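# Clamp the marked flat bar upright in the vise

## Task

Stand the marked flat bar vertically in the vise so the upper edge of the jaws lies along the middle of the line drawn on the bar, and tighten the vise until it grips the bar firmly without help. At the end nothing but the jaws (and the robot's own arms) may be in contact with the bar, and the bar must not extend beyond either side of the jaws. Release the bar and move the arms away; a bar that stays in place only because the robot holds it does not count.

## Robot and tools

Robot: two arms, left_arm and right_arm, each with seven joints and a two-finger gripper. The names are labels, not image sides. left_arm sits toward +y. One scene frame is used for all printed poses: origin on the table top midway between the arms, +x out over the table, +z up. Positions print in metres, orientation as a quaternion w,x,y,z, with linear (m/s) and angular (rad/s) velocities. Printed hand positions can be off, especially with the arm stretched far.

Gripper geometry: fingers extend along the gripper's +z axis and move apart along its y axis. The printed end_effector_position is the point between the pads when closed, roughly 2 cm short of the fingertips; closing pushes the tips about 10 mm further along +z.

Tool execute_actions. Argument actions is a list holding zero or one item. An empty list only reports the current state. A motion item is {"rows": [...], "steps": n}: rows holds 1 to 15 rows, steps is 1 to 15 (default 15), each step lasting 1/30 s. Each row is applied for one step; if there are fewer rows than steps, the final row keeps repeating. A wait item is {"steps": n} with no rows, n up to 300, counting from the previous result and including your reply time. Optional boolean pictures controls whether camera images come back (default: they do).

Each row is one flat list of 16 numbers covering both arms, always all 16 even if one arm is idle: left_arm's 7 joint targets then its gripper opening, followed by right_arm's 7 joint targets then its opening. Joint values are absolute target angles in radians (the same numbers Joint positions reports), not offsets. Joint order and stated ranges: waist -6.283 to 6.283, shoulder -2.059 to 2.094, upper arm roll -6.283 to 6.283, elbow -0.192 to 3.927, forearm roll -6.283 to 6.283, wrist pitch -1.693 to 3.142, wrist roll -6.283 to 6.283. A target more than 0.010 rad beyond a range end, and beyond the joint's current angle, gets the whole call refused (nothing is sent). True ends may differ by up to 0.010 rad; targets past the true end are clipped there, and the result may say "joint sent to its limit" (possibly about an earlier action). Opening is an absolute value from -1 (closed) to +1 (fully open, 0.084 m pad gap).

Motion limits: joint targets advance at most 3.14 rad/s with about 0.16 s acceleration, all joints of an arm finishing together; per step a target stays within 0.623 rad of the measured angle, and targets that would move the hand over 70 mm from its measured place are pulled back. So large moves need several calls. Between calls the arms continue toward the last row sent until they settle or a step is HELD; afterwards only a new action moves them farther.

Gripping: grip_measured reports the measured finger opening on the command scale. To hold something, command an opening well below grip_measured; a bigger gap squeezes harder (about 24 N per pad max for parts up to ~6 cm). Fast closing can press harder. Sending the read grip_measured back still presses lightly.

Result lines: the state line per arm; Joint positions and Joint velocities per arm (seven joints, then pad gap in m and m/s); joint torques in the same order, which include offsets, scale factors and noise, so they are rough. "joint command not followed" means a clearance check altered or blocked joint targets on some steps. HELD marks steps where your row was partly or wholly not sent. TORQUE FAULT: a joint hit its load limit (waist and shoulder 45.5, upper arm roll, elbow, forearm roll 27.3, wrist pitch and wrist roll 18.2 N m, held weight included); that arm backs off, pauses 10 s and drops the rest of the call. MOTOR HOT appears from 65 °C; at 80 °C the arm is braked until cool (OVER-TEMPERATURE FAULT). Heat builds while holding loads, even while you think.

Tool zoom_image: camera (cam_head_left, cam_head_right, cam_high, cam_low, cam_left_wrist, cam_right_wrist) and region [x0, y0, x1, y1] in pixels of that camera's latest 504x504 image, origin top-left, at most 504 by 504. Returns an enlarged view.

Tool show_instructions: no arguments; shows the scene's reference pages (here a vise manual image).

Tool finished_scene: argument scene (1 or 2) ends that scene for good and grades it; the result gives the next scene's task. Replying without any tool call ends everything.

Typical order: look, study the vise and bar, grasp the bar, lower it upright between the open jaws with the line at the jaw top and the bar within the jaw width, turn the vise handle to clamp, check it holds alone, open the gripper, retreat, then finish.

Avoid: knocking or dropping anything off the table, letting the arms collide or push each other, slamming or very hard pushes, and leaving the bar touching anything other than the jaws. Occasional disturbances may tug a held part or shove loose objects. Robot time and reply time both count, so keep moves smooth and replies short.

Each tool is called after "Call:" by a JSON object that holds its "fn" and its "kwargs".

Reference images:

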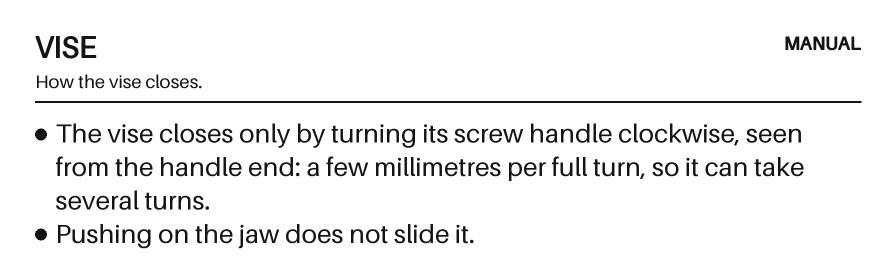

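## Session

Call:
{"fn": "execute_actions", "kwargs": {"actions": []}}

Scene clock: 0.00 s of 6000.00 s.
left_arm: end_effector_position=(+0.3834, +0.6487, +0.2396) grip_measured=+1.00 end_effector_quat_wxyz=(+0.188, -0.039, +0.774, -0.604) end_effector_velocity=(-0.000, +0.000, -0.000) end_effector_angular_velocity=(+0.000, +0.001, +0.002) | right_arm: end_effector_position=(+0.0409, -0.7227, +0.1327) grip_measured=+1.00 end_effector_quat_wxyz=(-0.017, +0.758, +0.528, +0.382) end_effector_velocity=(+0.000, +0.000, -0.000) end_effector_angular_velocity=(+0.001, +0.000, -0.000)
Joint positions: left_arm=[ 1.062  0.908  0.156  2.053 -1.096  2.174 -2.192  0.084] | right_arm=[-1.542  0.523 -0.231  1.457  0.539  1.641  3.04   0.084]
Joint velocities: left_arm=[ 0.     0.     0.001 -0.    -0.001 -0.001 -0.001 -0.   ] | right_arm=[ 0.001 -0.    -0.    -0.001 -0.    -0.     0.001 -0.   ]
Joint torques (N m, as the arm reports them, + toward a larger angle): no reading
Motor temperatures (°C, as the motors report them): left_arm=[32 35 39 33 39 33 42] | right_arm=[33 32 30 34 33 33 36]

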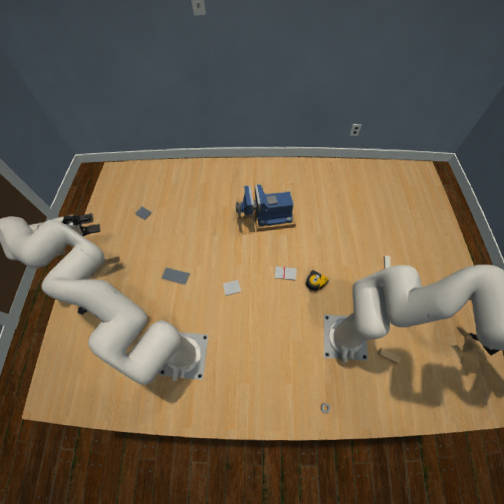

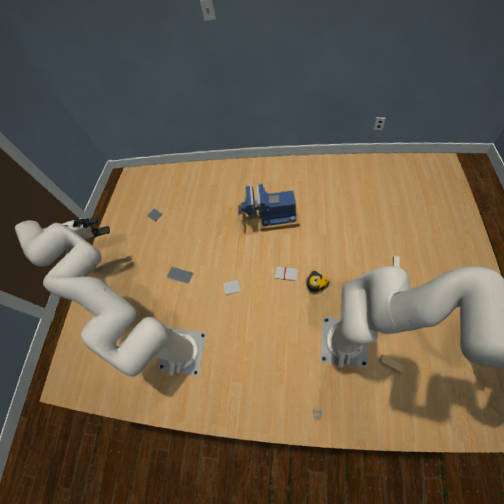

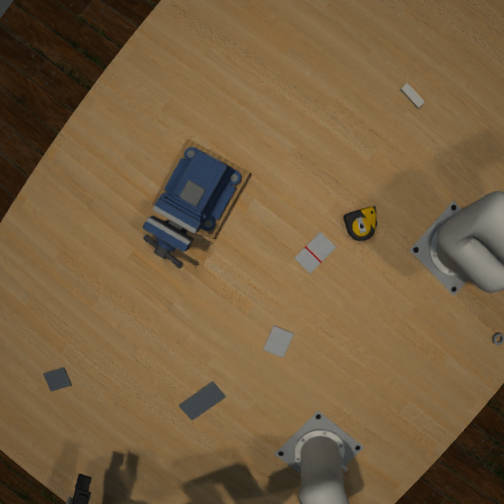

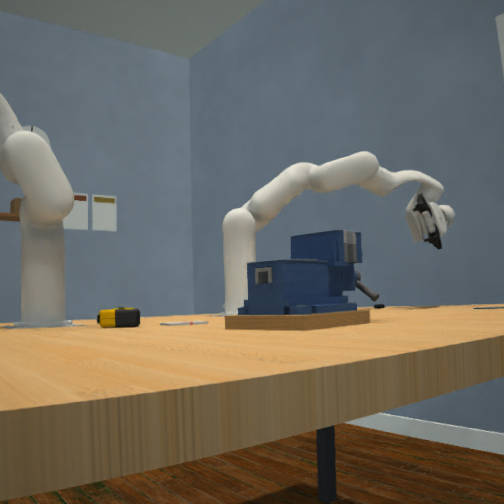

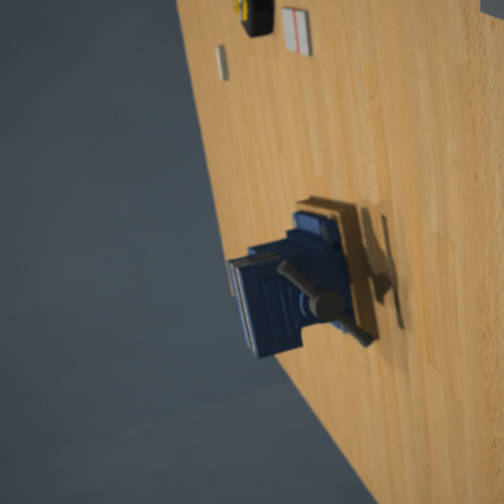

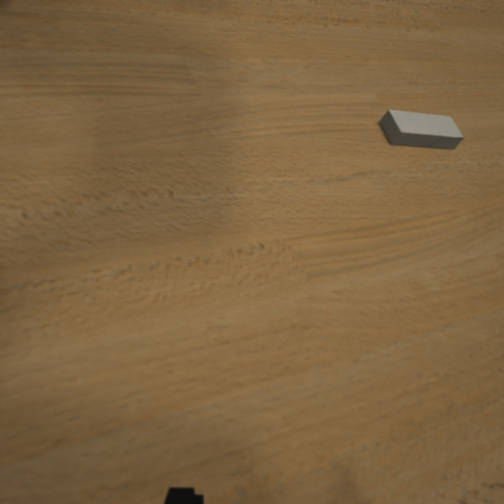

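Call:
{"fn": "execute_actions", "kwargs": {"actions": [{"rows":[[0,0,0,1.2,0,1.2,0,1,0,0,0,1.2,0,1.2,0,1]]}], "pictures": false}}

Call:
{"fn": "execute_actions", "kwargs": {"actions": [{"steps":60}]}}

Call:
{"fn": "zoom_image", "kwargs": {"camera": "cam_high", "region": [130,130,350,290]}}

Call:
{"fn": "zoom_image", "kwargs": {"camera": "cam_low", "region": [150,210,410,350]}}

Scene clock: 21.10 s of 6000.00 s.
left_arm: end_effector_position=(+0.4392, +0.4975, +0.2301) grip_measured=+1.00 end_effector_quat_wxyz=(+0.130, +0.211, +0.861, -0.443) end_effector_velocity=(+0.042, -0.352, -0.013) end_effector_angular_velocity=(+1.230, -0.653, -1.353) | right_arm: end_effector_position=(+0.1818, -0.7086, +0.1793) grip_measured=+1.00 end_effector_quat_wxyz=(-0.015, +0.484, +0.847, +0.220) end_effector_velocity=(+0.341, +0.089, +0.091) end_effector_angular_velocity=(-0.724, -0.098, +1.870)
Joint positions: left_arm=[ 0.713  0.56   0.084  1.706 -0.747  1.825 -1.842  0.084] | right_arm=[-1.19   0.281 -0.123  1.339  0.29   1.438  2.688  0.084]
Joint velocities: left_arm=[-0.913 -0.901 -0.136 -0.837  0.913 -0.909  0.91  -0.   ] | right_arm=[ 0.828 -0.409  0.184 -0.204 -0.422 -0.344 -0.821 -0.   ]
Joint torques (N m, as the arm reports them, + toward a larger angle): left_arm=[  0.49 -22.93   0.33  14.38  -1.31   0.51  -0.31] | right_arm=[ -2.2  -35.38  -2.16  13.02   0.14  -0.5    0.37]
Motor temperatures (°C, as the motors report them): left_arm=[32 36 39 34 39 33 42] | right_arm=[33 32 30 35 33 33 36]
Steps of this call (steps 1 to 618: nothing new was sent; steps 619 to 633: all 15 steps of this action). Readings (joint positions):
619: left_arm=[1.062 0.908 0.156 2.052 -1.096 2.174 -2.191] | right_arm=[-1.542 0.523 -0.231 1.457 0.539 1.641 3.040]
620: left_arm=[1.059 0.905 0.156 2.048 -1.093 2.170 -2.187] | right_arm=[-1.539 0.520 -0.231 1.455 0.535 1.638 3.035]
622: left_arm=[1.026 0.869 0.153 2.005 -1.051 2.128 -2.147] | right_arm=[-1.505 0.490 -0.226 1.434 0.498 1.608 2.994]
626: left_arm=[0.910 0.756 0.118 1.902 -0.945 2.022 -2.040] | right_arm=[-1.382 0.394 -0.171 1.397 0.408 1.534 2.880]
633: the state above

Scene clock: 23.10 s of 6000.00 s.
left_arm: end_effector_position=(+0.4436, +0.2877, +0.2566) grip_measured=+1.00 end_effector_quat_wxyz=(-0.000, +1.000, -0.025, -0.000) end_effector_velocity=(+0.000, -0.001, +0.000) end_effector_angular_velocity=(+0.001, -0.001, -0.003) | right_arm: end_effector_position=(+0.5116, -0.3173, +0.2566) grip_measured=+1.00 end_effector_quat_wxyz=(-0.000, +0.999, -0.047, -0.000) end_effector_velocity=(+0.000, +0.002, +0.001) end_effector_angular_velocity=(-0.000, -0.001, +0.096)
Joint positions: left_arm=[ 0.     0.     0.     1.2   -0.     1.2   -0.     0.084] | right_arm=[-0.001  0.    -0.     1.2    0.     1.2    0.008  0.084]
Joint velocities: left_arm=[-0.001 -0.001 -0.001 -0.     0.001 -0.     0.001  0.   ] | right_arm=[ 0.001 -0.001  0.002  0.    -0.    -0.    -0.092  0.   ]
Joint torques (N m, as the arm reports them, + toward a larger angle): left_arm=[ -0.07 -14.68  -0.15  15.51  -0.3   -1.08  -0.3 ] | right_arm=[ -0.35 -29.86  -0.49  14.28  -0.25  -1.37   0.46]
Motor temperatures (°C, as the motors report them): left_arm=[32 36 39 34 39 33 42] | right_arm=[33 32 30 35 33 33 36]
Steps of this call (steps 1 to 60: the robot went on to your last target). Readings (joint positions):
1: left_arm=[0.682 0.529 0.079 1.678 -0.716 1.794 -1.811] | right_arm=[-1.163 0.267 -0.117 1.333 0.277 1.426 2.660]
2: left_arm=[0.650 0.499 0.075 1.652 -0.684 1.762 -1.779] | right_arm=[-1.135 0.255 -0.112 1.326 0.263 1.416 2.633]
4: left_arm=[0.583 0.441 0.067 1.601 -0.617 1.697 -1.712] | right_arm=[-1.080 0.231 -0.101 1.314 0.239 1.396 2.577]
8: left_arm=[0.443 0.335 0.050 1.504 -0.472 1.577 -1.563] | right_arm=[-0.970 0.190 -0.083 1.294 0.197 1.361 2.467]
60: the state above

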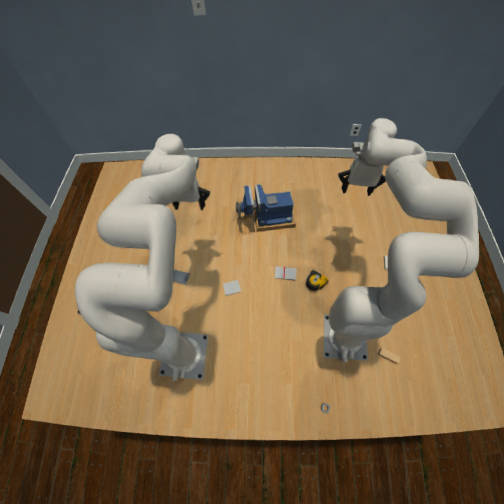

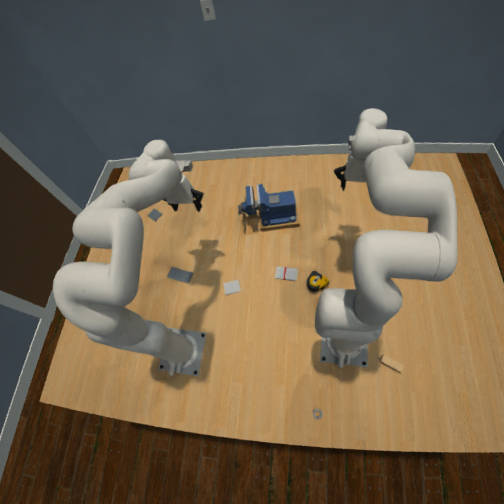

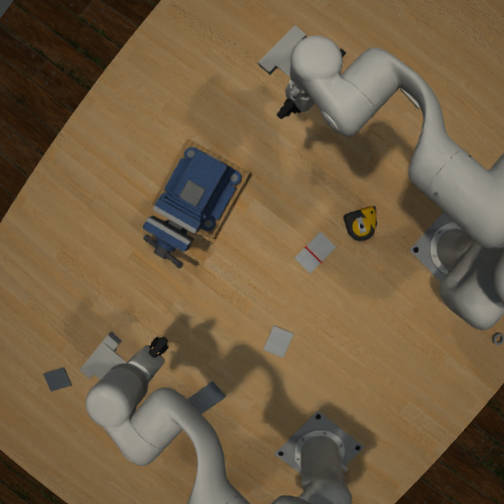

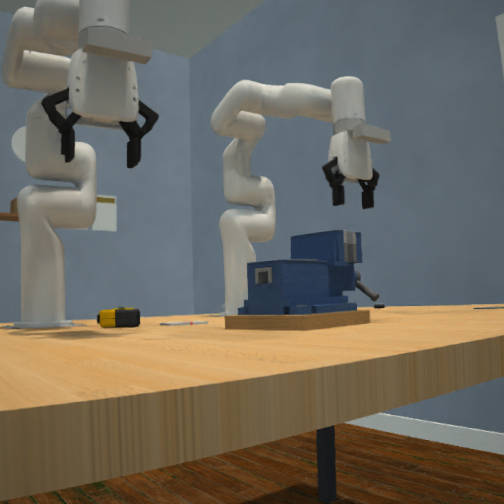

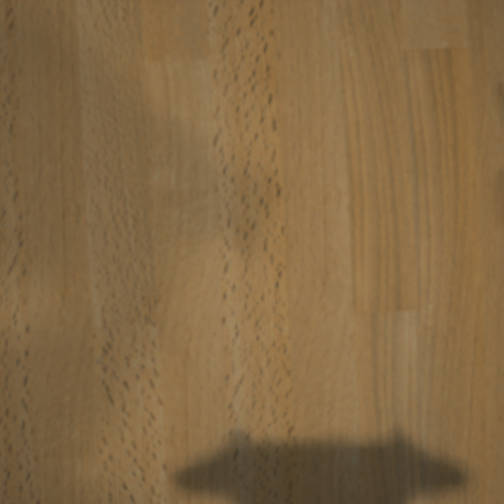

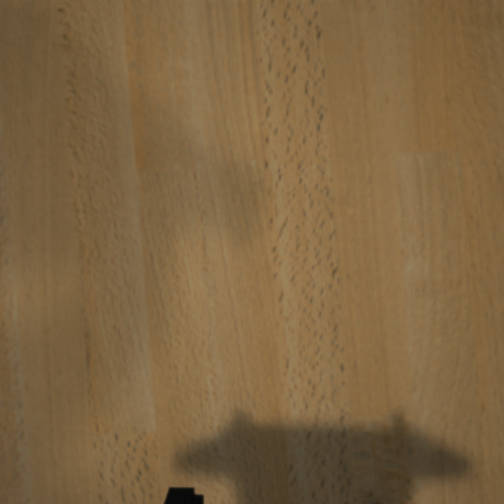

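Region (130, 130, 350, 290) of cam_high's 504x504 image, scaled by 2.291, with more detail than that image has; it fills the top 367 rows of this view, and the rest is white.

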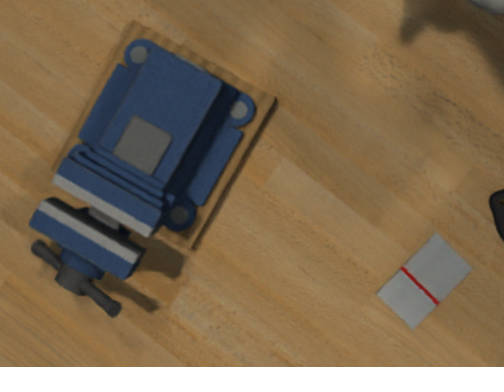

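Region (150, 210, 410, 350) of cam_low's 504x504 image, scaled by 1.938, with more detail than that image has; it fills the top 271 rows of this view, and the rest is white.

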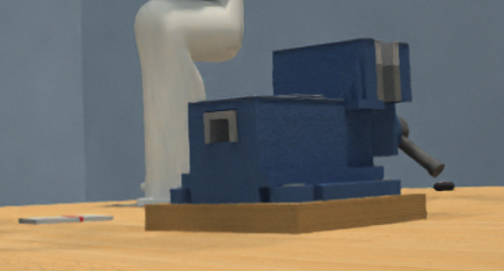

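Call:
{"fn": "execute_actions", "kwargs": {"actions": [{"rows":[[0,0,0,1.2,0,1.2,0,1,0.41,-0.282,0,0.216,1.452,0.702,-2.413,1]]}], "pictures": false}}

Call:
{"fn": "execute_actions", "kwargs": {"actions": [{"steps":60}]}}

Scene clock: 65.17 s of 6000.00 s.
left_arm: end_effector_position=(+0.4436, +0.2877, +0.2566) grip_measured=+1.00 end_effector_quat_wxyz=(-0.000, +1.000, -0.025, +0.000) end_effector_velocity=(+0.000, +0.001, +0.000) end_effector_angular_velocity=(+0.001, -0.001, +0.001) | right_arm: end_effector_position=(+0.4453, -0.1651, +0.1878) grip_measured=+1.00 end_effector_quat_wxyz=(-0.156, +0.978, +0.140, +0.022) end_effector_velocity=(-0.262, +0.233, -0.220) end_effector_angular_velocity=(+0.664, +0.102, +0.589)
Joint positions: left_arm=[-0.    -0.    -0.     1.2    0.     1.2    0.     0.084] | right_arm=[ 0.206 -0.141  0.002  0.812  0.389  0.951 -0.389  0.084]
Joint velocities: left_arm=[ 0.001 -0.    -0.     0.     0.001 -0.001 -0.     0.   ] | right_arm=[ 0.367 -0.252 -0.004 -0.987  0.987 -0.445 -0.984 -0.   ]
Joint torques (N m, as the arm reports them, + toward a larger angle): left_arm=[  0.17 -14.68  -0.14  15.82   0.04  -0.99  -0.29] | right_arm=[ -0.98 -23.45  -0.95  13.3   -0.12  -1.05   0.55]
Motor temperatures (°C, as the motors report them): left_arm=[32 35 39 35 39 33 42] | right_arm=[33 32 30 37 33 33 36]
Steps of this call (steps 1 to 15: the robot went on to your last target; steps 16 to 1247: nothing new was sent; steps 1248 to 1262: all 15 steps of this action). Readings (joint positions):
1248: left_arm=[0.000 -0.000 -0.000 1.200 0.000 1.200 0.000] | right_arm=[0.000 -0.000 -0.000 1.200 0.000 1.200 -0.000]
1249: left_arm=[0.000 0.000 0.000 1.200 0.000 1.200 0.000] | right_arm=[0.002 -0.002 -0.001 1.197 0.004 1.196 -0.004]
1251: left_arm=[-0.000 -0.000 -0.000 1.200 0.000 1.200 0.000] | right_arm=[0.027 -0.020 -0.006 1.158 0.045 1.162 -0.046]
1255: left_arm=[0.000 0.000 -0.000 1.200 -0.000 1.200 -0.000] | right_arm=[0.104 -0.071 0.003 1.036 0.165 1.075 -0.165]
1262: the state above

Scene clock: 67.17 s of 6000.00 s.
left_arm: end_effector_position=(+0.4436, +0.2877, +0.2566) grip_measured=+1.00 end_effector_quat_wxyz=(-0.000, +1.000, -0.025, +0.000) end_effector_velocity=(-0.000, +0.001, -0.000) end_effector_angular_velocity=(+0.001, +0.001, +0.001) | right_arm: end_effector_position=(+0.2933, -0.0809, +0.0814) grip_measured=+1.00 end_effector_quat_wxyz=(-0.254, +0.686, +0.619, +0.286) end_effector_velocity=(-0.000, +0.001, -0.000) end_effector_angular_velocity=(-0.000, -0.000, +0.003)
Joint positions: left_arm=[ 0.    -0.     0.     1.2   -0.     1.2   -0.     0.084] | right_arm=[ 0.41  -0.282 -0.     0.216  1.452  0.702 -2.413  0.084]
Joint velocities: left_arm=[ 0.001 -0.    -0.    -0.     0.002  0.001 -0.001 -0.   ] | right_arm=[ 0.002  0.    -0.     0.     0.    -0.    -0.001 -0.   ]
Joint torques (N m, as the arm reports them, + toward a larger angle): left_arm=[ -0.74 -14.28  -0.21  15.67  -0.1   -1.15  -0.24] | right_arm=[ -0.89 -13.63  -0.29  10.4   -0.33  -0.19   0.38]
Motor temperatures (°C, as the motors report them): left_arm=[32 35 39 35 39 33 42] | right_arm=[33 32 30 36 33 33 36]
Steps of this call (steps 1 to 60: the robot went on to your last target). Readings (joint positions):
1: left_arm=[-0.000 -0.000 0.000 1.200 -0.000 1.200 0.000] | right_arm=[0.217 -0.149 0.001 0.779 0.422 0.937 -0.422]
2: left_arm=[0.000 -0.000 -0.000 1.200 -0.000 1.200 -0.000] | right_arm=[0.229 -0.157 0.001 0.746 0.455 0.923 -0.455]
4: left_arm=[0.000 0.000 -0.000 1.200 0.000 1.200 0.000] | right_arm=[0.251 -0.172 0.001 0.681 0.526 0.896 -0.526]
8: left_arm=[0.000 -0.000 -0.000 1.200 0.000 1.200 -0.000] | right_arm=[0.295 -0.202 0.000 0.552 0.698 0.842 -0.698]
60: the state above
All arms were judged still, so your last target was given up. Only a new action makes them travel on or press farther. Fingers that are still opening or closing keep moving.

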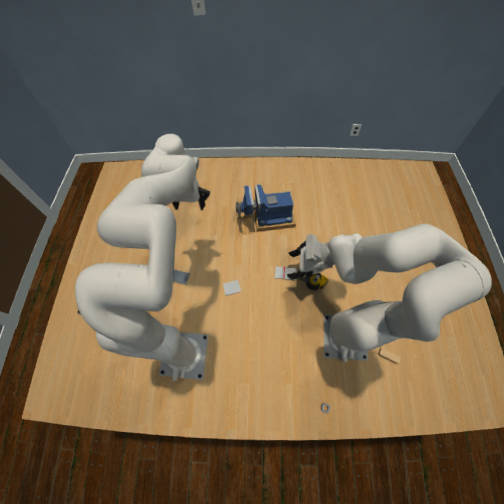

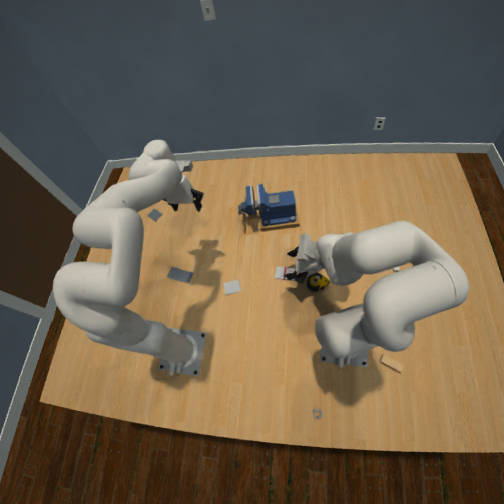

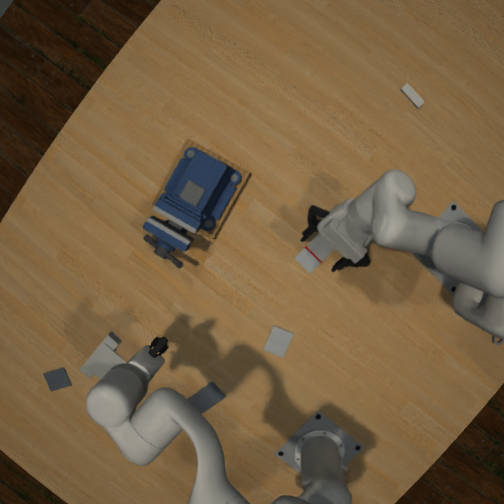

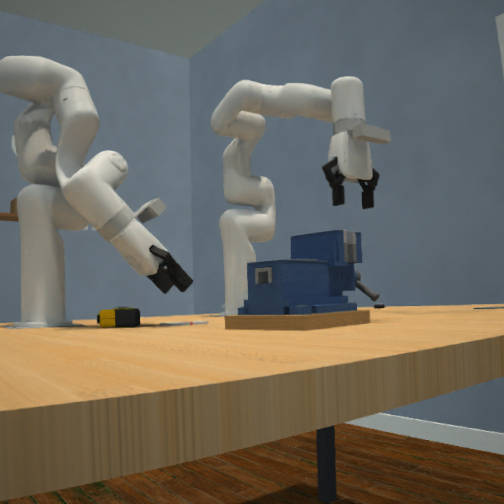

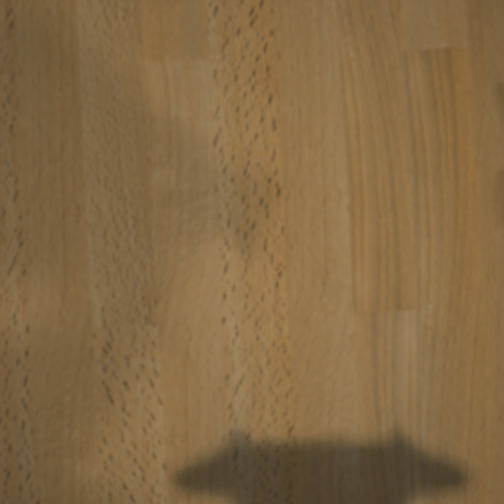

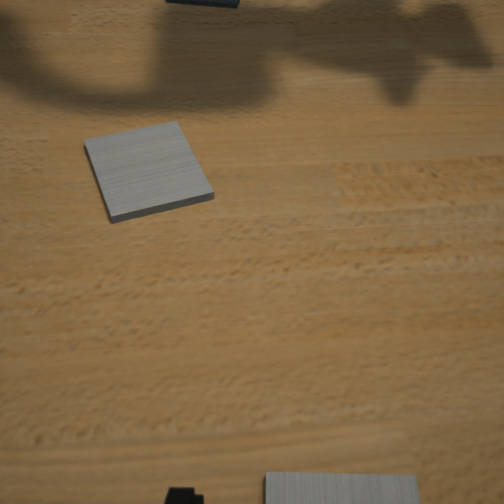

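Call:
{"fn": "execute_actions", "kwargs": {"actions": [{"rows":[[0,0,0,1.2,0,1.2,0,1,0.408,-0.024,0,0.275,1.688,0.702,-2.71,1]]}], "pictures": false}}

Call:
{"fn": "execute_actions", "kwargs": {"actions": [{"steps":20}]}}

Call:
{"fn": "zoom_image", "kwargs": {"camera": "cam_high", "region": [270,190,390,290]}}

Call:
{"fn": "zoom_image", "kwargs": {"camera": "cam_low", "region": [90,250,230,340]}}

Scene clock: 75.83 s of 6000.00 s.
left_arm: end_effector_position=(+0.4436, +0.2877, +0.2566) grip_measured=+1.00 end_effector_quat_wxyz=(-0.000, +1.000, -0.025, -0.000) end_effector_velocity=(-0.000, -0.001, -0.000) end_effector_angular_velocity=(-0.003, +0.001, +0.002) | right_arm: end_effector_position=(+0.2923, -0.0818, +0.0306) grip_measured=+1.00 end_effector_quat_wxyz=(-0.256, +0.690, +0.615, +0.285) end_effector_velocity=(+0.003, +0.000, -0.002) end_effector_angular_velocity=(+0.002, -0.015, -0.000)
Joint positions: left_arm=[ 0.    -0.     0.     1.2   -0.     1.2   -0.     0.084] | right_arm=[ 0.408 -0.027 -0.     0.275  1.686  0.702 -2.707  0.084]
Joint velocities: left_arm=[ 0.001  0.001 -0.001  0.    -0.003  0.001 -0.     0.   ] | right_arm=[-0.001  0.016 -0.     0.008  0.025 -0.    -0.035  0.   ]
Joint torques (N m, as the arm reports them, + toward a larger angle): left_arm=[ -0.36 -14.01  -0.35  15.56  -0.08  -0.89  -0.17] | right_arm=[ -0.39 -18.57  -0.38   7.87  -0.5    0.12   0.43]
Motor temperatures (°C, as the motors report them): left_arm=[32 35 39 35 39 33 42] | right_arm=[33 32 30 36 33 33 36]
Steps of this call (steps 1 to 245: nothing new was sent; steps 246 to 260: all 15 steps of this action). Readings (joint positions):
246: left_arm=[-0.000 -0.000 -0.000 1.200 -0.000 1.200 -0.000] | right_arm=[0.410 -0.282 0.000 0.216 1.452 0.702 -2.413]
247: left_arm=[-0.000 -0.000 0.000 1.200 -0.000 1.200 -0.000] | right_arm=[0.410 -0.279 -0.000 0.217 1.455 0.702 -2.417]
249: left_arm=[-0.000 -0.000 -0.000 1.200 0.000 1.200 0.000] | right_arm=[0.410 -0.243 -0.000 0.227 1.490 0.702 -2.463]
253: left_arm=[0.000 -0.000 -0.000 1.200 0.000 1.200 0.000] | right_arm=[0.408 -0.076 0.000 0.262 1.637 0.702 -2.645]
260: the state above

Scene clock: 76.50 s of 6000.00 s.
left_arm: end_effector_position=(+0.4436, +0.2877, +0.2566) grip_measured=+1.00 end_effector_quat_wxyz=(-0.000, +1.000, -0.025, -0.000) end_effector_velocity=(+0.000, -0.000, +0.000) end_effector_angular_velocity=(-0.000, -0.001, -0.001) | right_arm: end_effector_position=(+0.2920, -0.0819, +0.0299) grip_measured=+1.00 end_effector_quat_wxyz=(-0.256, +0.690, +0.615, +0.284) end_effector_velocity=(+0.001, +0.000, +0.000) end_effector_angular_velocity=(+0.000, -0.001, -0.000)
Joint positions: left_arm=[ 0.     0.     0.     1.2    0.     1.2   -0.     0.084] | right_arm=[ 0.408 -0.024 -0.     0.275  1.688  0.702 -2.71   0.084]
Joint velocities: left_arm=[ 0.    -0.    -0.     0.    -0.    -0.001  0.001  0.   ] | right_arm=[-0.     0.    -0.     0.001  0.    -0.    -0.     0.   ]
Joint torques (N m, as the arm reports them, + toward a larger angle): left_arm=[ -0.24 -13.95  -0.05  15.95   0.23  -1.03  -0.19] | right_arm=[ -0.26 -18.66  -0.3    7.79  -0.32  -0.07   0.36]
Motor temperatures (°C, as the motors report them): left_arm=[32 35 39 35 39 33 42] | right_arm=[33 32 30 36 33 33 36]
Steps of this call (steps 1 to 15: the robot went on to your last target; steps 16 to 20: nothing new was sent). Readings (joint positions):
1: left_arm=[0.000 -0.000 0.000 1.200 -0.000 1.200 -0.000] | right_arm=[0.408 -0.026 -0.000 0.275 1.686 0.702 -2.708]
2: left_arm=[0.000 -0.000 0.000 1.200 -0.000 1.200 -0.000] | right_arm=[0.408 -0.026 -0.000 0.275 1.687 0.702 -2.709]
4: left_arm=[0.000 -0.000 0.000 1.200 -0.000 1.200 -0.000] | right_arm=[0.408 -0.025 -0.000 0.275 1.687 0.702 -2.709]
8: left_arm=[0.000 0.000 0.000 1.200 0.000 1.200 0.000] | right_arm=[0.408 -0.025 -0.000 0.275 1.688 0.702 -2.710]
20: the state above
All arms were judged still, so your last target was given up. Only a new action makes them travel on or press farther. Fingers that are still opening or closing keep moving.

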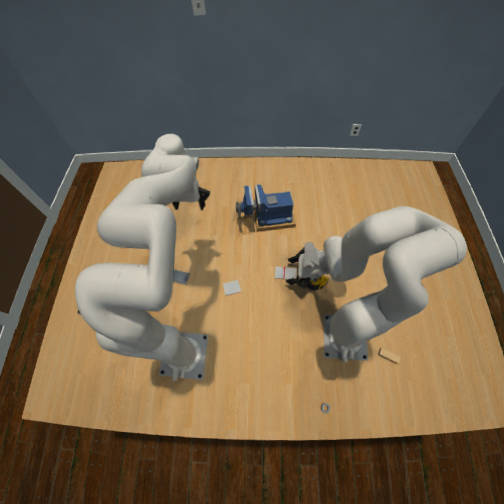

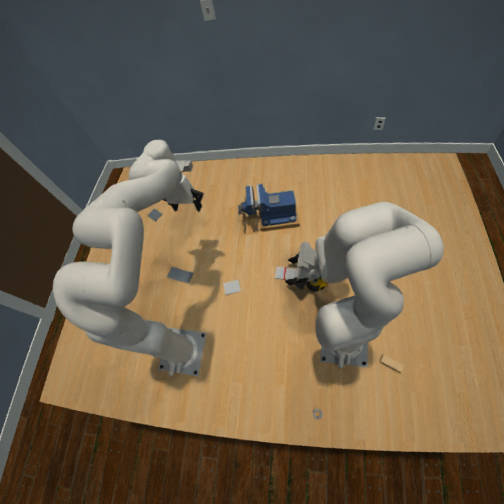

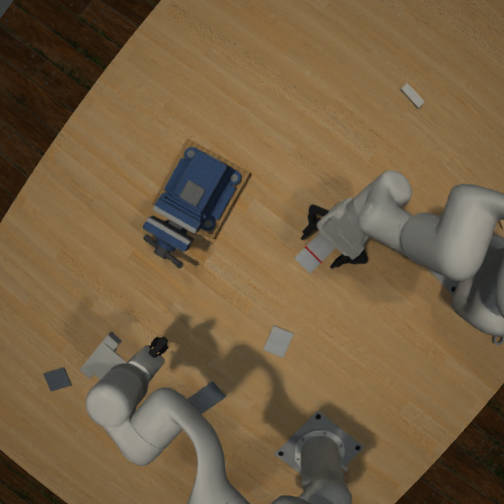

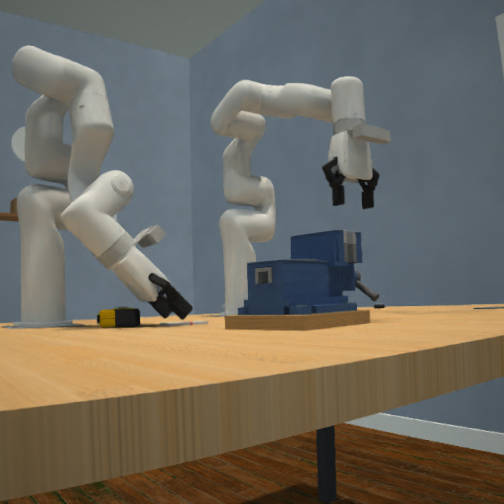

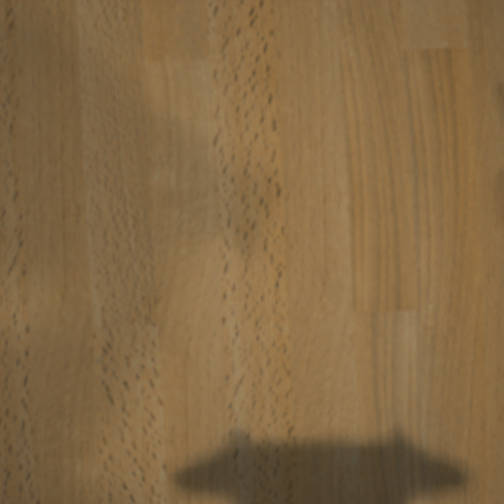

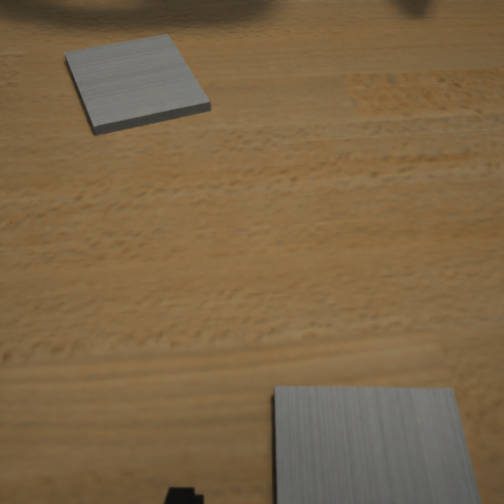

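Region (270, 190, 390, 290) of cam_high's 504x504 image, scaled by 4.200, with more detail than that image has.

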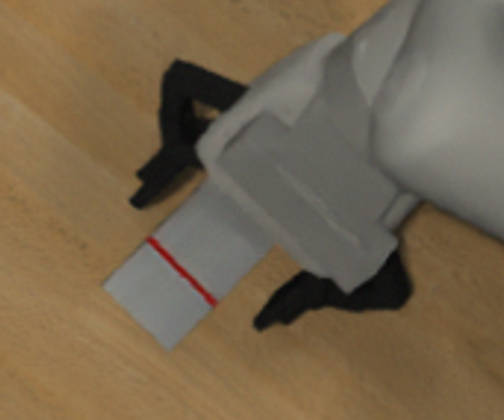

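Region (90, 250, 230, 340) of cam_low's 504x504 image, scaled by 3.600, with more detail than that image has; it fills the top 324 rows of this view, and the rest is white.

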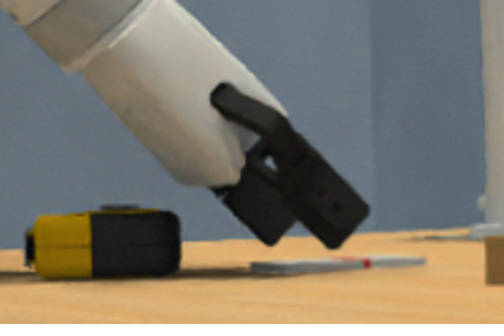

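Call:
{"fn": "execute_actions", "kwargs": {"actions": [{"rows":[[0,0,0,1.2,0,1.2,0,1,0.365,-0.005,0,0.273,1.669,0.718,-2.744,0.45]]}], "pictures": false}}

Call:
{"fn": "execute_actions", "kwargs": {"actions": [{"steps":20}]}}

Call:
{"fn": "zoom_image", "kwargs": {"camera": "cam_high", "region": [270,190,390,290]}}

Call:
{"fn": "zoom_image", "kwargs": {"camera": "cam_low", "region": [90,270,230,340]}}

Scene clock: 87.50 s of 6000.00 s.
left_arm: end_effector_position=(+0.4436, +0.2877, +0.2566) grip_measured=+1.00 end_effector_quat_wxyz=(-0.000, +1.000, -0.025, +0.000) end_effector_velocity=(-0.000, +0.000, +0.001) end_effector_angular_velocity=(+0.000, -0.001, -0.001) | right_arm: end_effector_position=(+0.2917, -0.0912, +0.0249) grip_measured=+0.44 end_effector_quat_wxyz=(-0.256, +0.688, +0.616, +0.285) end_effector_velocity=(+0.000, -0.001, -0.000) end_effector_angular_velocity=(-0.000, -0.001, +0.001)
Joint positions: left_arm=[ 0.     0.    -0.     1.2   -0.     1.2   -0.     0.084] | right_arm=[ 0.365 -0.005  0.     0.273  1.669  0.718 -2.744  0.063]
Joint velocities: left_arm=[ 0.001 -0.001 -0.    -0.     0.     0.     0.001  0.   ] | right_arm=[-0.002  0.001 -0.     0.    -0.001  0.001 -0.003 -0.   ]
Joint torques (N m, as the arm reports them, + toward a larger angle): left_arm=[ -0.39 -15.16  -0.32  16.08  -0.29  -0.97  -0.34] | right_arm=[ -0.15 -18.12  -0.06   7.77  -0.35   0.03   0.28]
Motor temperatures (°C, as the motors report them): left_arm=[32 35 39 35 39 33 42] | right_arm=[33 32 30 36 33 33 36]
Steps of this call (steps 1 to 315: nothing new was sent; steps 316 to 330: all 15 steps of this action). Readings (joint positions):
316: left_arm=[0.000 0.000 -0.000 1.200 0.000 1.200 -0.000] | right_arm=[0.408 -0.024 -0.000 0.275 1.688 0.702 -2.710]
317: left_arm=[0.000 -0.000 0.000 1.200 0.000 1.200 0.000] | right_arm=[0.405 -0.023 0.001 0.275 1.686 0.704 -2.713]
319: left_arm=[-0.000 0.000 -0.000 1.200 -0.000 1.200 -0.000] | right_arm=[0.386 -0.014 0.000 0.274 1.678 0.710 -2.728]
323: left_arm=[0.000 -0.000 -0.000 1.200 -0.000 1.200 -0.000] | right_arm=[0.368 -0.006 -0.001 0.273 1.671 0.716 -2.741]
330: the state above

Scene clock: 88.17 s of 6000.00 s.
left_arm: end_effector_position=(+0.4436, +0.2877, +0.2566) grip_measured=+1.00 end_effector_quat_wxyz=(-0.000, +1.000, -0.025, +0.000) end_effector_velocity=(+0.000, +0.001, +0.000) end_effector_angular_velocity=(-0.000, -0.000, +0.002) | right_arm: end_effector_position=(+0.2917, -0.0913, +0.0249) grip_measured=+0.44 end_effector_quat_wxyz=(-0.256, +0.688, +0.616, +0.285) end_effector_velocity=(+0.001, -0.000, +0.000) end_effector_angular_velocity=(-0.000, -0.000, -0.002)
Joint positions: left_arm=[ 0.     0.     0.     1.2   -0.     1.2    0.     0.084] | right_arm=[ 0.365 -0.005  0.     0.273  1.669  0.718 -2.744  0.063]
Joint velocities: left_arm=[ 0.001  0.     0.     0.    -0.001 -0.    -0.    -0.   ] | right_arm=[-0.001  0.    -0.     0.001  0.    -0.     0.001 -0.   ]
Joint torques (N m, as the arm reports them, + toward a larger angle): left_arm=[ -0.26 -14.87  -0.1   15.45   0.08  -0.98  -0.23] | right_arm=[ -0.56 -18.44  -0.03   7.71  -0.07   0.19   0.29]
Motor temperatures (°C, as the motors report them): left_arm=[32 35 39 35 39 33 42] | right_arm=[33 32 30 36 33 33 36]
Steps of this call (steps 1 to 15: the robot went on to your last target; steps 16 to 20: nothing new was sent). Readings (joint positions):
1: left_arm=[0.000 0.000 -0.000 1.200 0.000 1.200 -0.000] | right_arm=[0.365 -0.005 0.000 0.273 1.669 0.718 -2.744]
2: left_arm=[0.000 0.000 -0.000 1.200 -0.000 1.200 -0.000] | right_arm=[0.365 -0.005 0.000 0.273 1.669 0.718 -2.744]
4: left_arm=[0.000 -0.000 0.000 1.200 -0.000 1.200 0.000] | right_arm=[0.365 -0.005 0.000 0.273 1.669 0.718 -2.744]
8: left_arm=[0.000 -0.000 -0.000 1.200 0.000 1.200 -0.000] | right_arm=[0.365 -0.005 0.000 0.273 1.669 0.718 -2.744]
20: the state above
All arms were judged still, so your last target was given up. Only a new action makes them travel on or press farther. Fingers that are still opening or closing keep moving.

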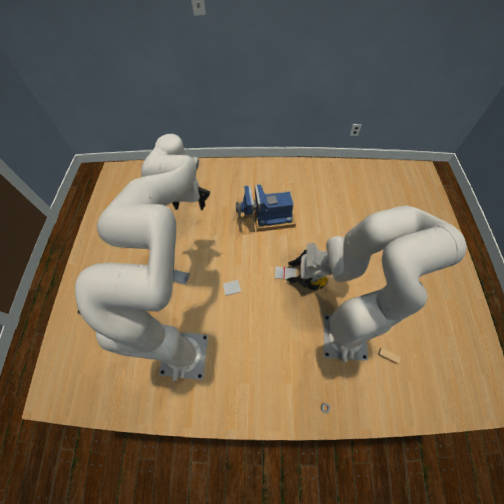

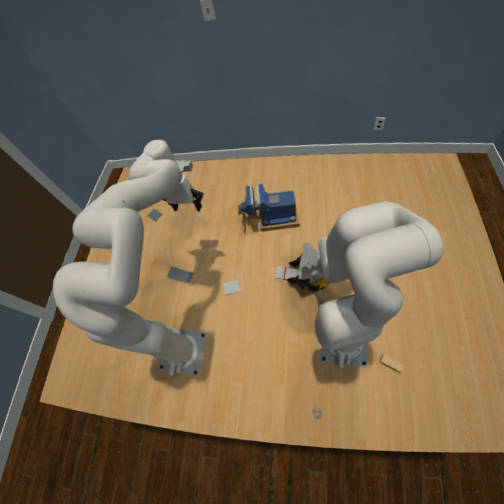

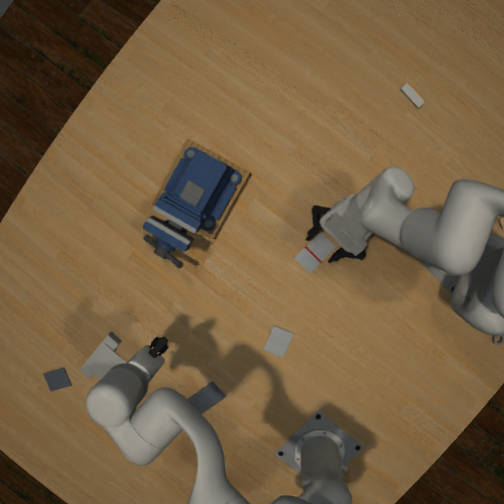

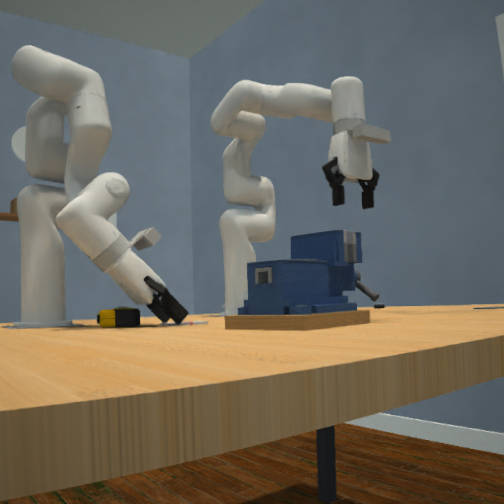

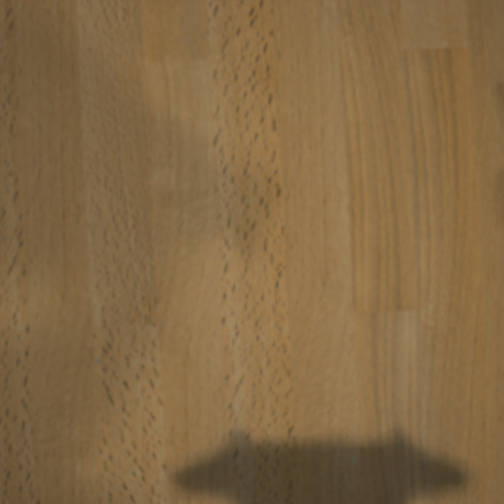

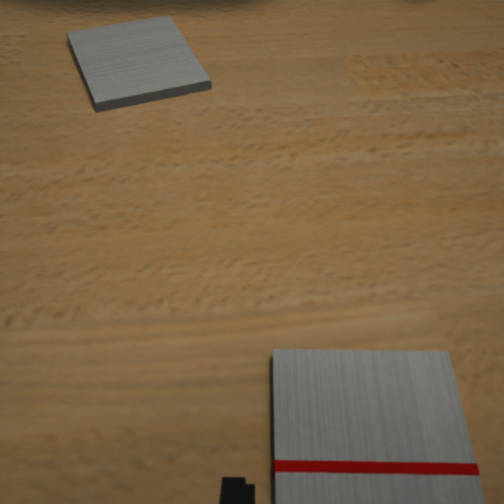

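Region (270, 190, 390, 290) of cam_high's 504x504 image, scaled by 4.200, with more detail than that image has.

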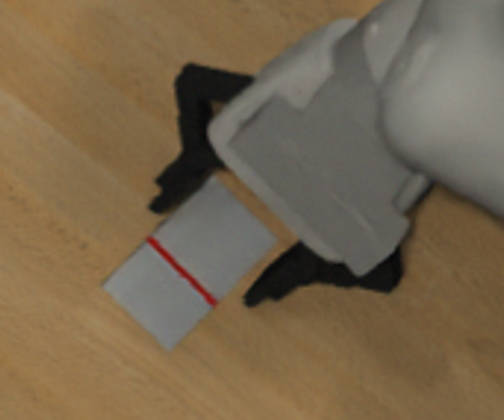

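Region (90, 270, 230, 340) of cam_low's 504x504 image, scaled by 3.600, with more detail than that image has.

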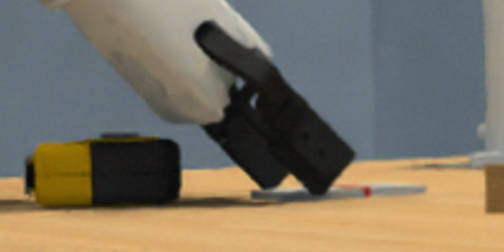

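Lower 1.5mm and close gradually.

Call:
{"fn": "execute_actions", "kwargs": {"actions": [{"rows":[[0,0,0,1.2,0,1.2,0,1,0.365,0.003,0,0.276,1.676,0.718,-2.753,0.4],[0,0,0,1.2,0,1.2,0,1,0.365,0.003,0,0.276,1.676,0.718,-2.753,0.35],[0,0,0,1.2,0,1.2,0,1,0.365,0.003,0,0.276,1.676,0.718,-2.753,0.3],[0,0,0,1.2,0,1.2,0,1,0.365,0.003,0,0.276,1.676,0.718,-2.753,0.25],[0,0,0,1.2,0,1.2,0,1,0.365,0.003,0,0.276,1.676,0.718,-2.753,0.2],[0,0,0,1.2,0,1.2,0,1,0.365,0.003,0,0.276,1.676,0.718,-2.753,0.15],[0,0,0,1.2,0,1.2,0,1,0.365,0.003,0,0.276,1.676,0.718,-2.753,0.1],[0,0,0,1.2,0,1.2,0,1,0.365,0.003,0,0.276,1.676,0.718,-2.753,0.05],[0,0,0,1.2,0,1.2,0,1,0.365,0.003,0,0.276,1.676,0.718,-2.753,0],[0,0,0,1.2,0,1.2,0,1,0.365,0.003,0,0.276,1.676,0.718,-2.753,-0.1],[0,0,0,1.2,0,1.2,0,1,0.365,0.003,0,0.276,1.676,0.718,-2.753,-0.3],[0,0,0,1.2,0,1.2,0,1,0.365,0.003,0,0.276,1.676,0.718,-2.753,-0.6],[0,0,0,1.2,0,1.2,0,1,0.365,0.003,0,0.276,1.676,0.718,-2.753,-1]]}], "pictures": false}}

Call:
{"fn": "execute_actions", "kwargs": {"actions": [{"rows":[[0,0,0,1.2,0,1.2,0,1,0.365,-0.03,0,0.27,1.65,0.718,-2.72,-1],[0,0,0,1.2,0,1.2,0,1,0.365,-0.06,0,0.26,1.62,0.718,-2.68,-1],[0,0,0,1.2,0,1.2,0,1,0.365,-0.09,0,0.25,1.59,0.718,-2.64,-1],[0,0,0,1.2,0,1.2,0,1,0.365,-0.12,0,0.25,1.57,0.718,-2.61,-1],[0,0,0,1.2,0,1.2,0,1,0.365,-0.16,0,0.24,1.54,0.718,-2.57,-1],[0,0,0,1.2,0,1.2,0,1,0.365,-0.2,0,0.23,1.5,0.718,-2.53,-1],[0,0,0,1.2,0,1.2,0,1,0.365,-0.24,0,0.22,1.47,0.718,-2.49,-1],[0,0,0,1.2,0,1.2,0,1,0.365,-0.28,0,0.216,1.43,0.718,-2.44,-1]]}]}}

Call:
{"fn": "zoom_image", "kwargs": {"camera": "cam_low", "region": [90,240,230,340]}}

Scene clock: 102.37 s of 6000.00 s.
left_arm: end_effector_position=(+0.4436, +0.2877, +0.2566) grip_measured=+1.00 end_effector_quat_wxyz=(-0.000, +1.000, -0.025, +0.000) end_effector_velocity=(-0.000, -0.000, -0.000) end_effector_angular_velocity=(+0.001, +0.001, -0.002) | right_arm: end_effector_position=(+0.2924, -0.0912, +0.0237) grip_measured=+0.14 end_effector_quat_wxyz=(-0.255, +0.688, +0.616, +0.286) end_effector_velocity=(+0.000, -0.001, -0.000) end_effector_angular_velocity=(-0.000, +0.002, -0.003)
Joint positions: left_arm=[-0.    -0.     0.     1.2    0.     1.2    0.     0.084] | right_arm=[ 0.365  0.003 -0.     0.276  1.676  0.718 -2.753  0.05 ]
Joint velocities: left_arm=[-0.001  0.    -0.001 -0.     0.001  0.001  0.001  0.   ] | right_arm=[-0.002  0.001  0.    -0.     0.    -0.     0.001  0.   ]
Joint torques (N m, as the arm reports them, + toward a larger angle): left_arm=[ -0.42 -14.76  -0.31  15.93  -0.12  -1.04  -0.32] | right_arm=[ -0.01 -16.98  -0.04   6.79  -0.32  -0.12   0.43]
Motor temperatures (°C, as the motors report them): left_arm=[32 35 39 35 39 33 42] | right_arm=[33 32 30 35 33 33 36]
Steps of this call (steps 1 to 411: nothing new was sent; steps 412 to 426: all 15 steps of this action). Readings (joint positions):
412: left_arm=[0.000 -0.000 -0.000 1.200 0.000 1.200 0.000] | right_arm=[0.365 -0.005 -0.000 0.273 1.669 0.718 -2.744]
413: left_arm=[0.000 0.000 -0.000 1.200 -0.000 1.200 0.000] | right_arm=[0.365 -0.004 -0.000 0.273 1.670 0.718 -2.745]
415: left_arm=[0.000 -0.000 -0.000 1.200 0.000 1.200 -0.000] | right_arm=[0.365 -0.000 -0.000 0.275 1.673 0.718 -2.749]
419: left_arm=[0.000 0.000 0.000 1.200 -0.000 1.200 0.000] | right_arm=[0.365 0.002 -0.000 0.276 1.676 0.718 -2.752]
426: the state above

Scene clock: 102.87 s of 6000.00 s.
left_arm: end_effector_position=(+0.4436, +0.2877, +0.2566) grip_measured=+1.00 end_effector_quat_wxyz=(-0.000, +1.000, -0.025, -0.000) end_effector_velocity=(-0.000, -0.001, +0.000) end_effector_angular_velocity=(-0.002, -0.000, -0.001) | right_arm: end_effector_position=(+0.2979, -0.0900, +0.0797) grip_measured=+0.13 end_effector_quat_wxyz=(-0.250, +0.683, +0.621, +0.291) end_effector_velocity=(-0.011, -0.004, +0.013) end_effector_angular_velocity=(-0.022, +0.031, -0.003)
Joint positions: left_arm=[ 0.     0.    -0.     1.2    0.     1.2    0.     0.084] | right_arm=[ 0.365 -0.271 -0.     0.219  1.439  0.718 -2.452  0.05 ]
Joint velocities: left_arm=[-0.002 -0.     0.     0.    -0.002  0.    -0.     0.   ] | right_arm=[ 0.001 -0.113  0.002 -0.044 -0.123  0.001  0.161 -0.   ]
Joint torques (N m, as the arm reports them, + toward a larger angle): left_arm=[ -0.73 -14.64  -0.32  15.66  -0.12  -1.25  -0.26] | right_arm=[ -0.3  -10.73  -0.26  10.14   0.19   0.01   0.25]
Motor temperatures (°C, as the motors report them): left_arm=[32 35 39 35 39 33 42] | right_arm=[33 32 30 35 33 33 36]
Steps of this call (steps 1 to 15: all 15 steps of this action). Readings (joint positions):
1: left_arm=[-0.000 -0.000 -0.000 1.200 0.000 1.200 0.000] | right_arm=[0.365 0.003 -0.000 0.276 1.676 0.718 -2.753]
2: left_arm=[0.000 0.000 -0.000 1.200 -0.000 1.200 0.000] | right_arm=[0.365 0.000 -0.000 0.276 1.674 0.718 -2.750]
4: left_arm=[0.000 -0.000 0.000 1.200 -0.000 1.200 0.000] | right_arm=[0.365 -0.021 0.000 0.268 1.653 0.718 -2.723]
8: left_arm=[0.000 -0.000 -0.000 1.200 -0.000 1.200 -0.000] | right_arm=[0.365 -0.121 0.000 0.247 1.569 0.718 -2.612]
15: the state above

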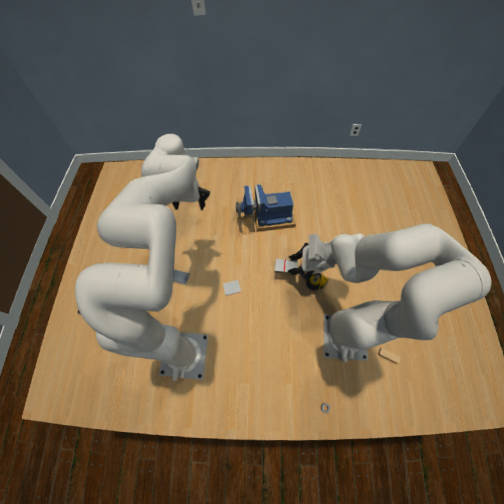

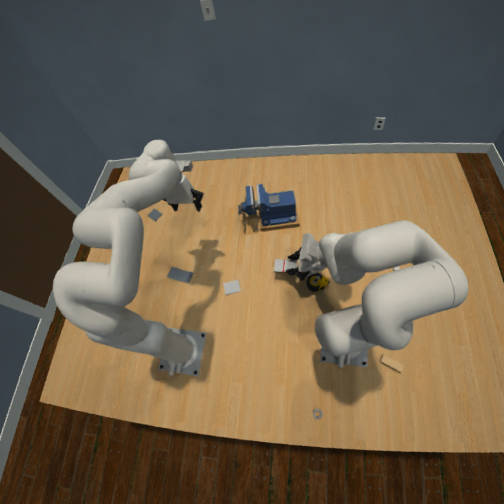

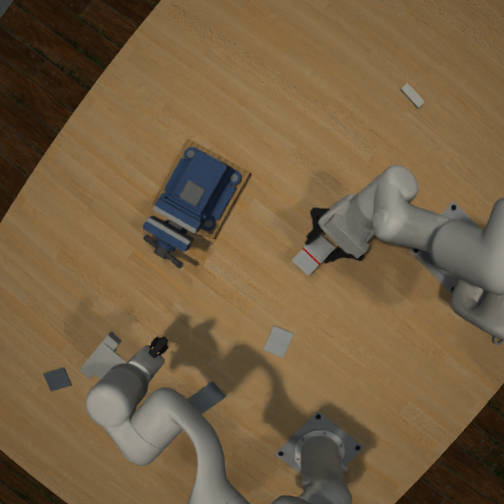

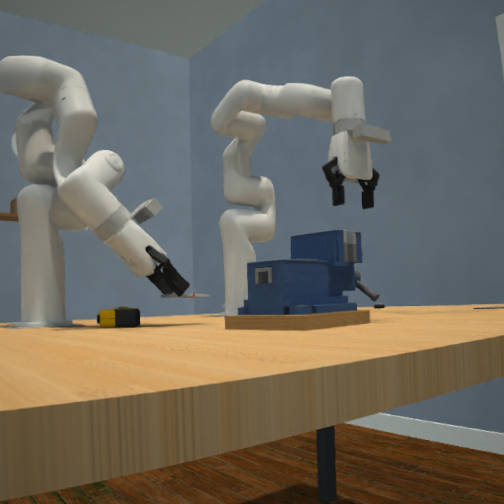

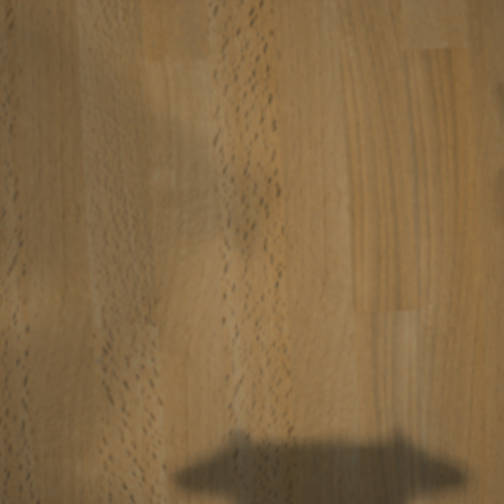

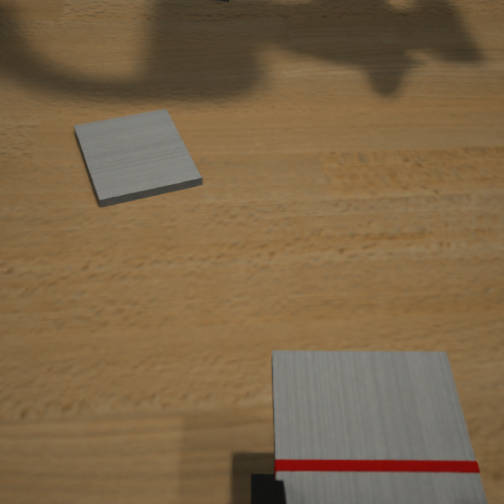

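Region (90, 240, 230, 340) of cam_low's 504x504 image, scaled by 3.600, with more detail than that image has; it fills the top 360 rows of this view, and the rest is white.

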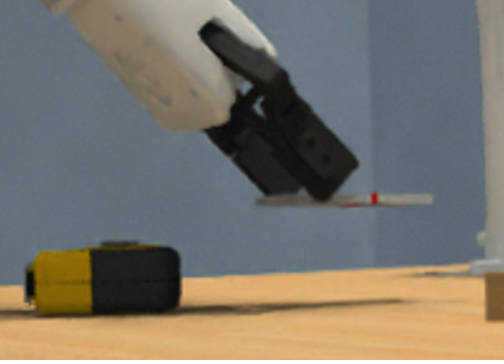

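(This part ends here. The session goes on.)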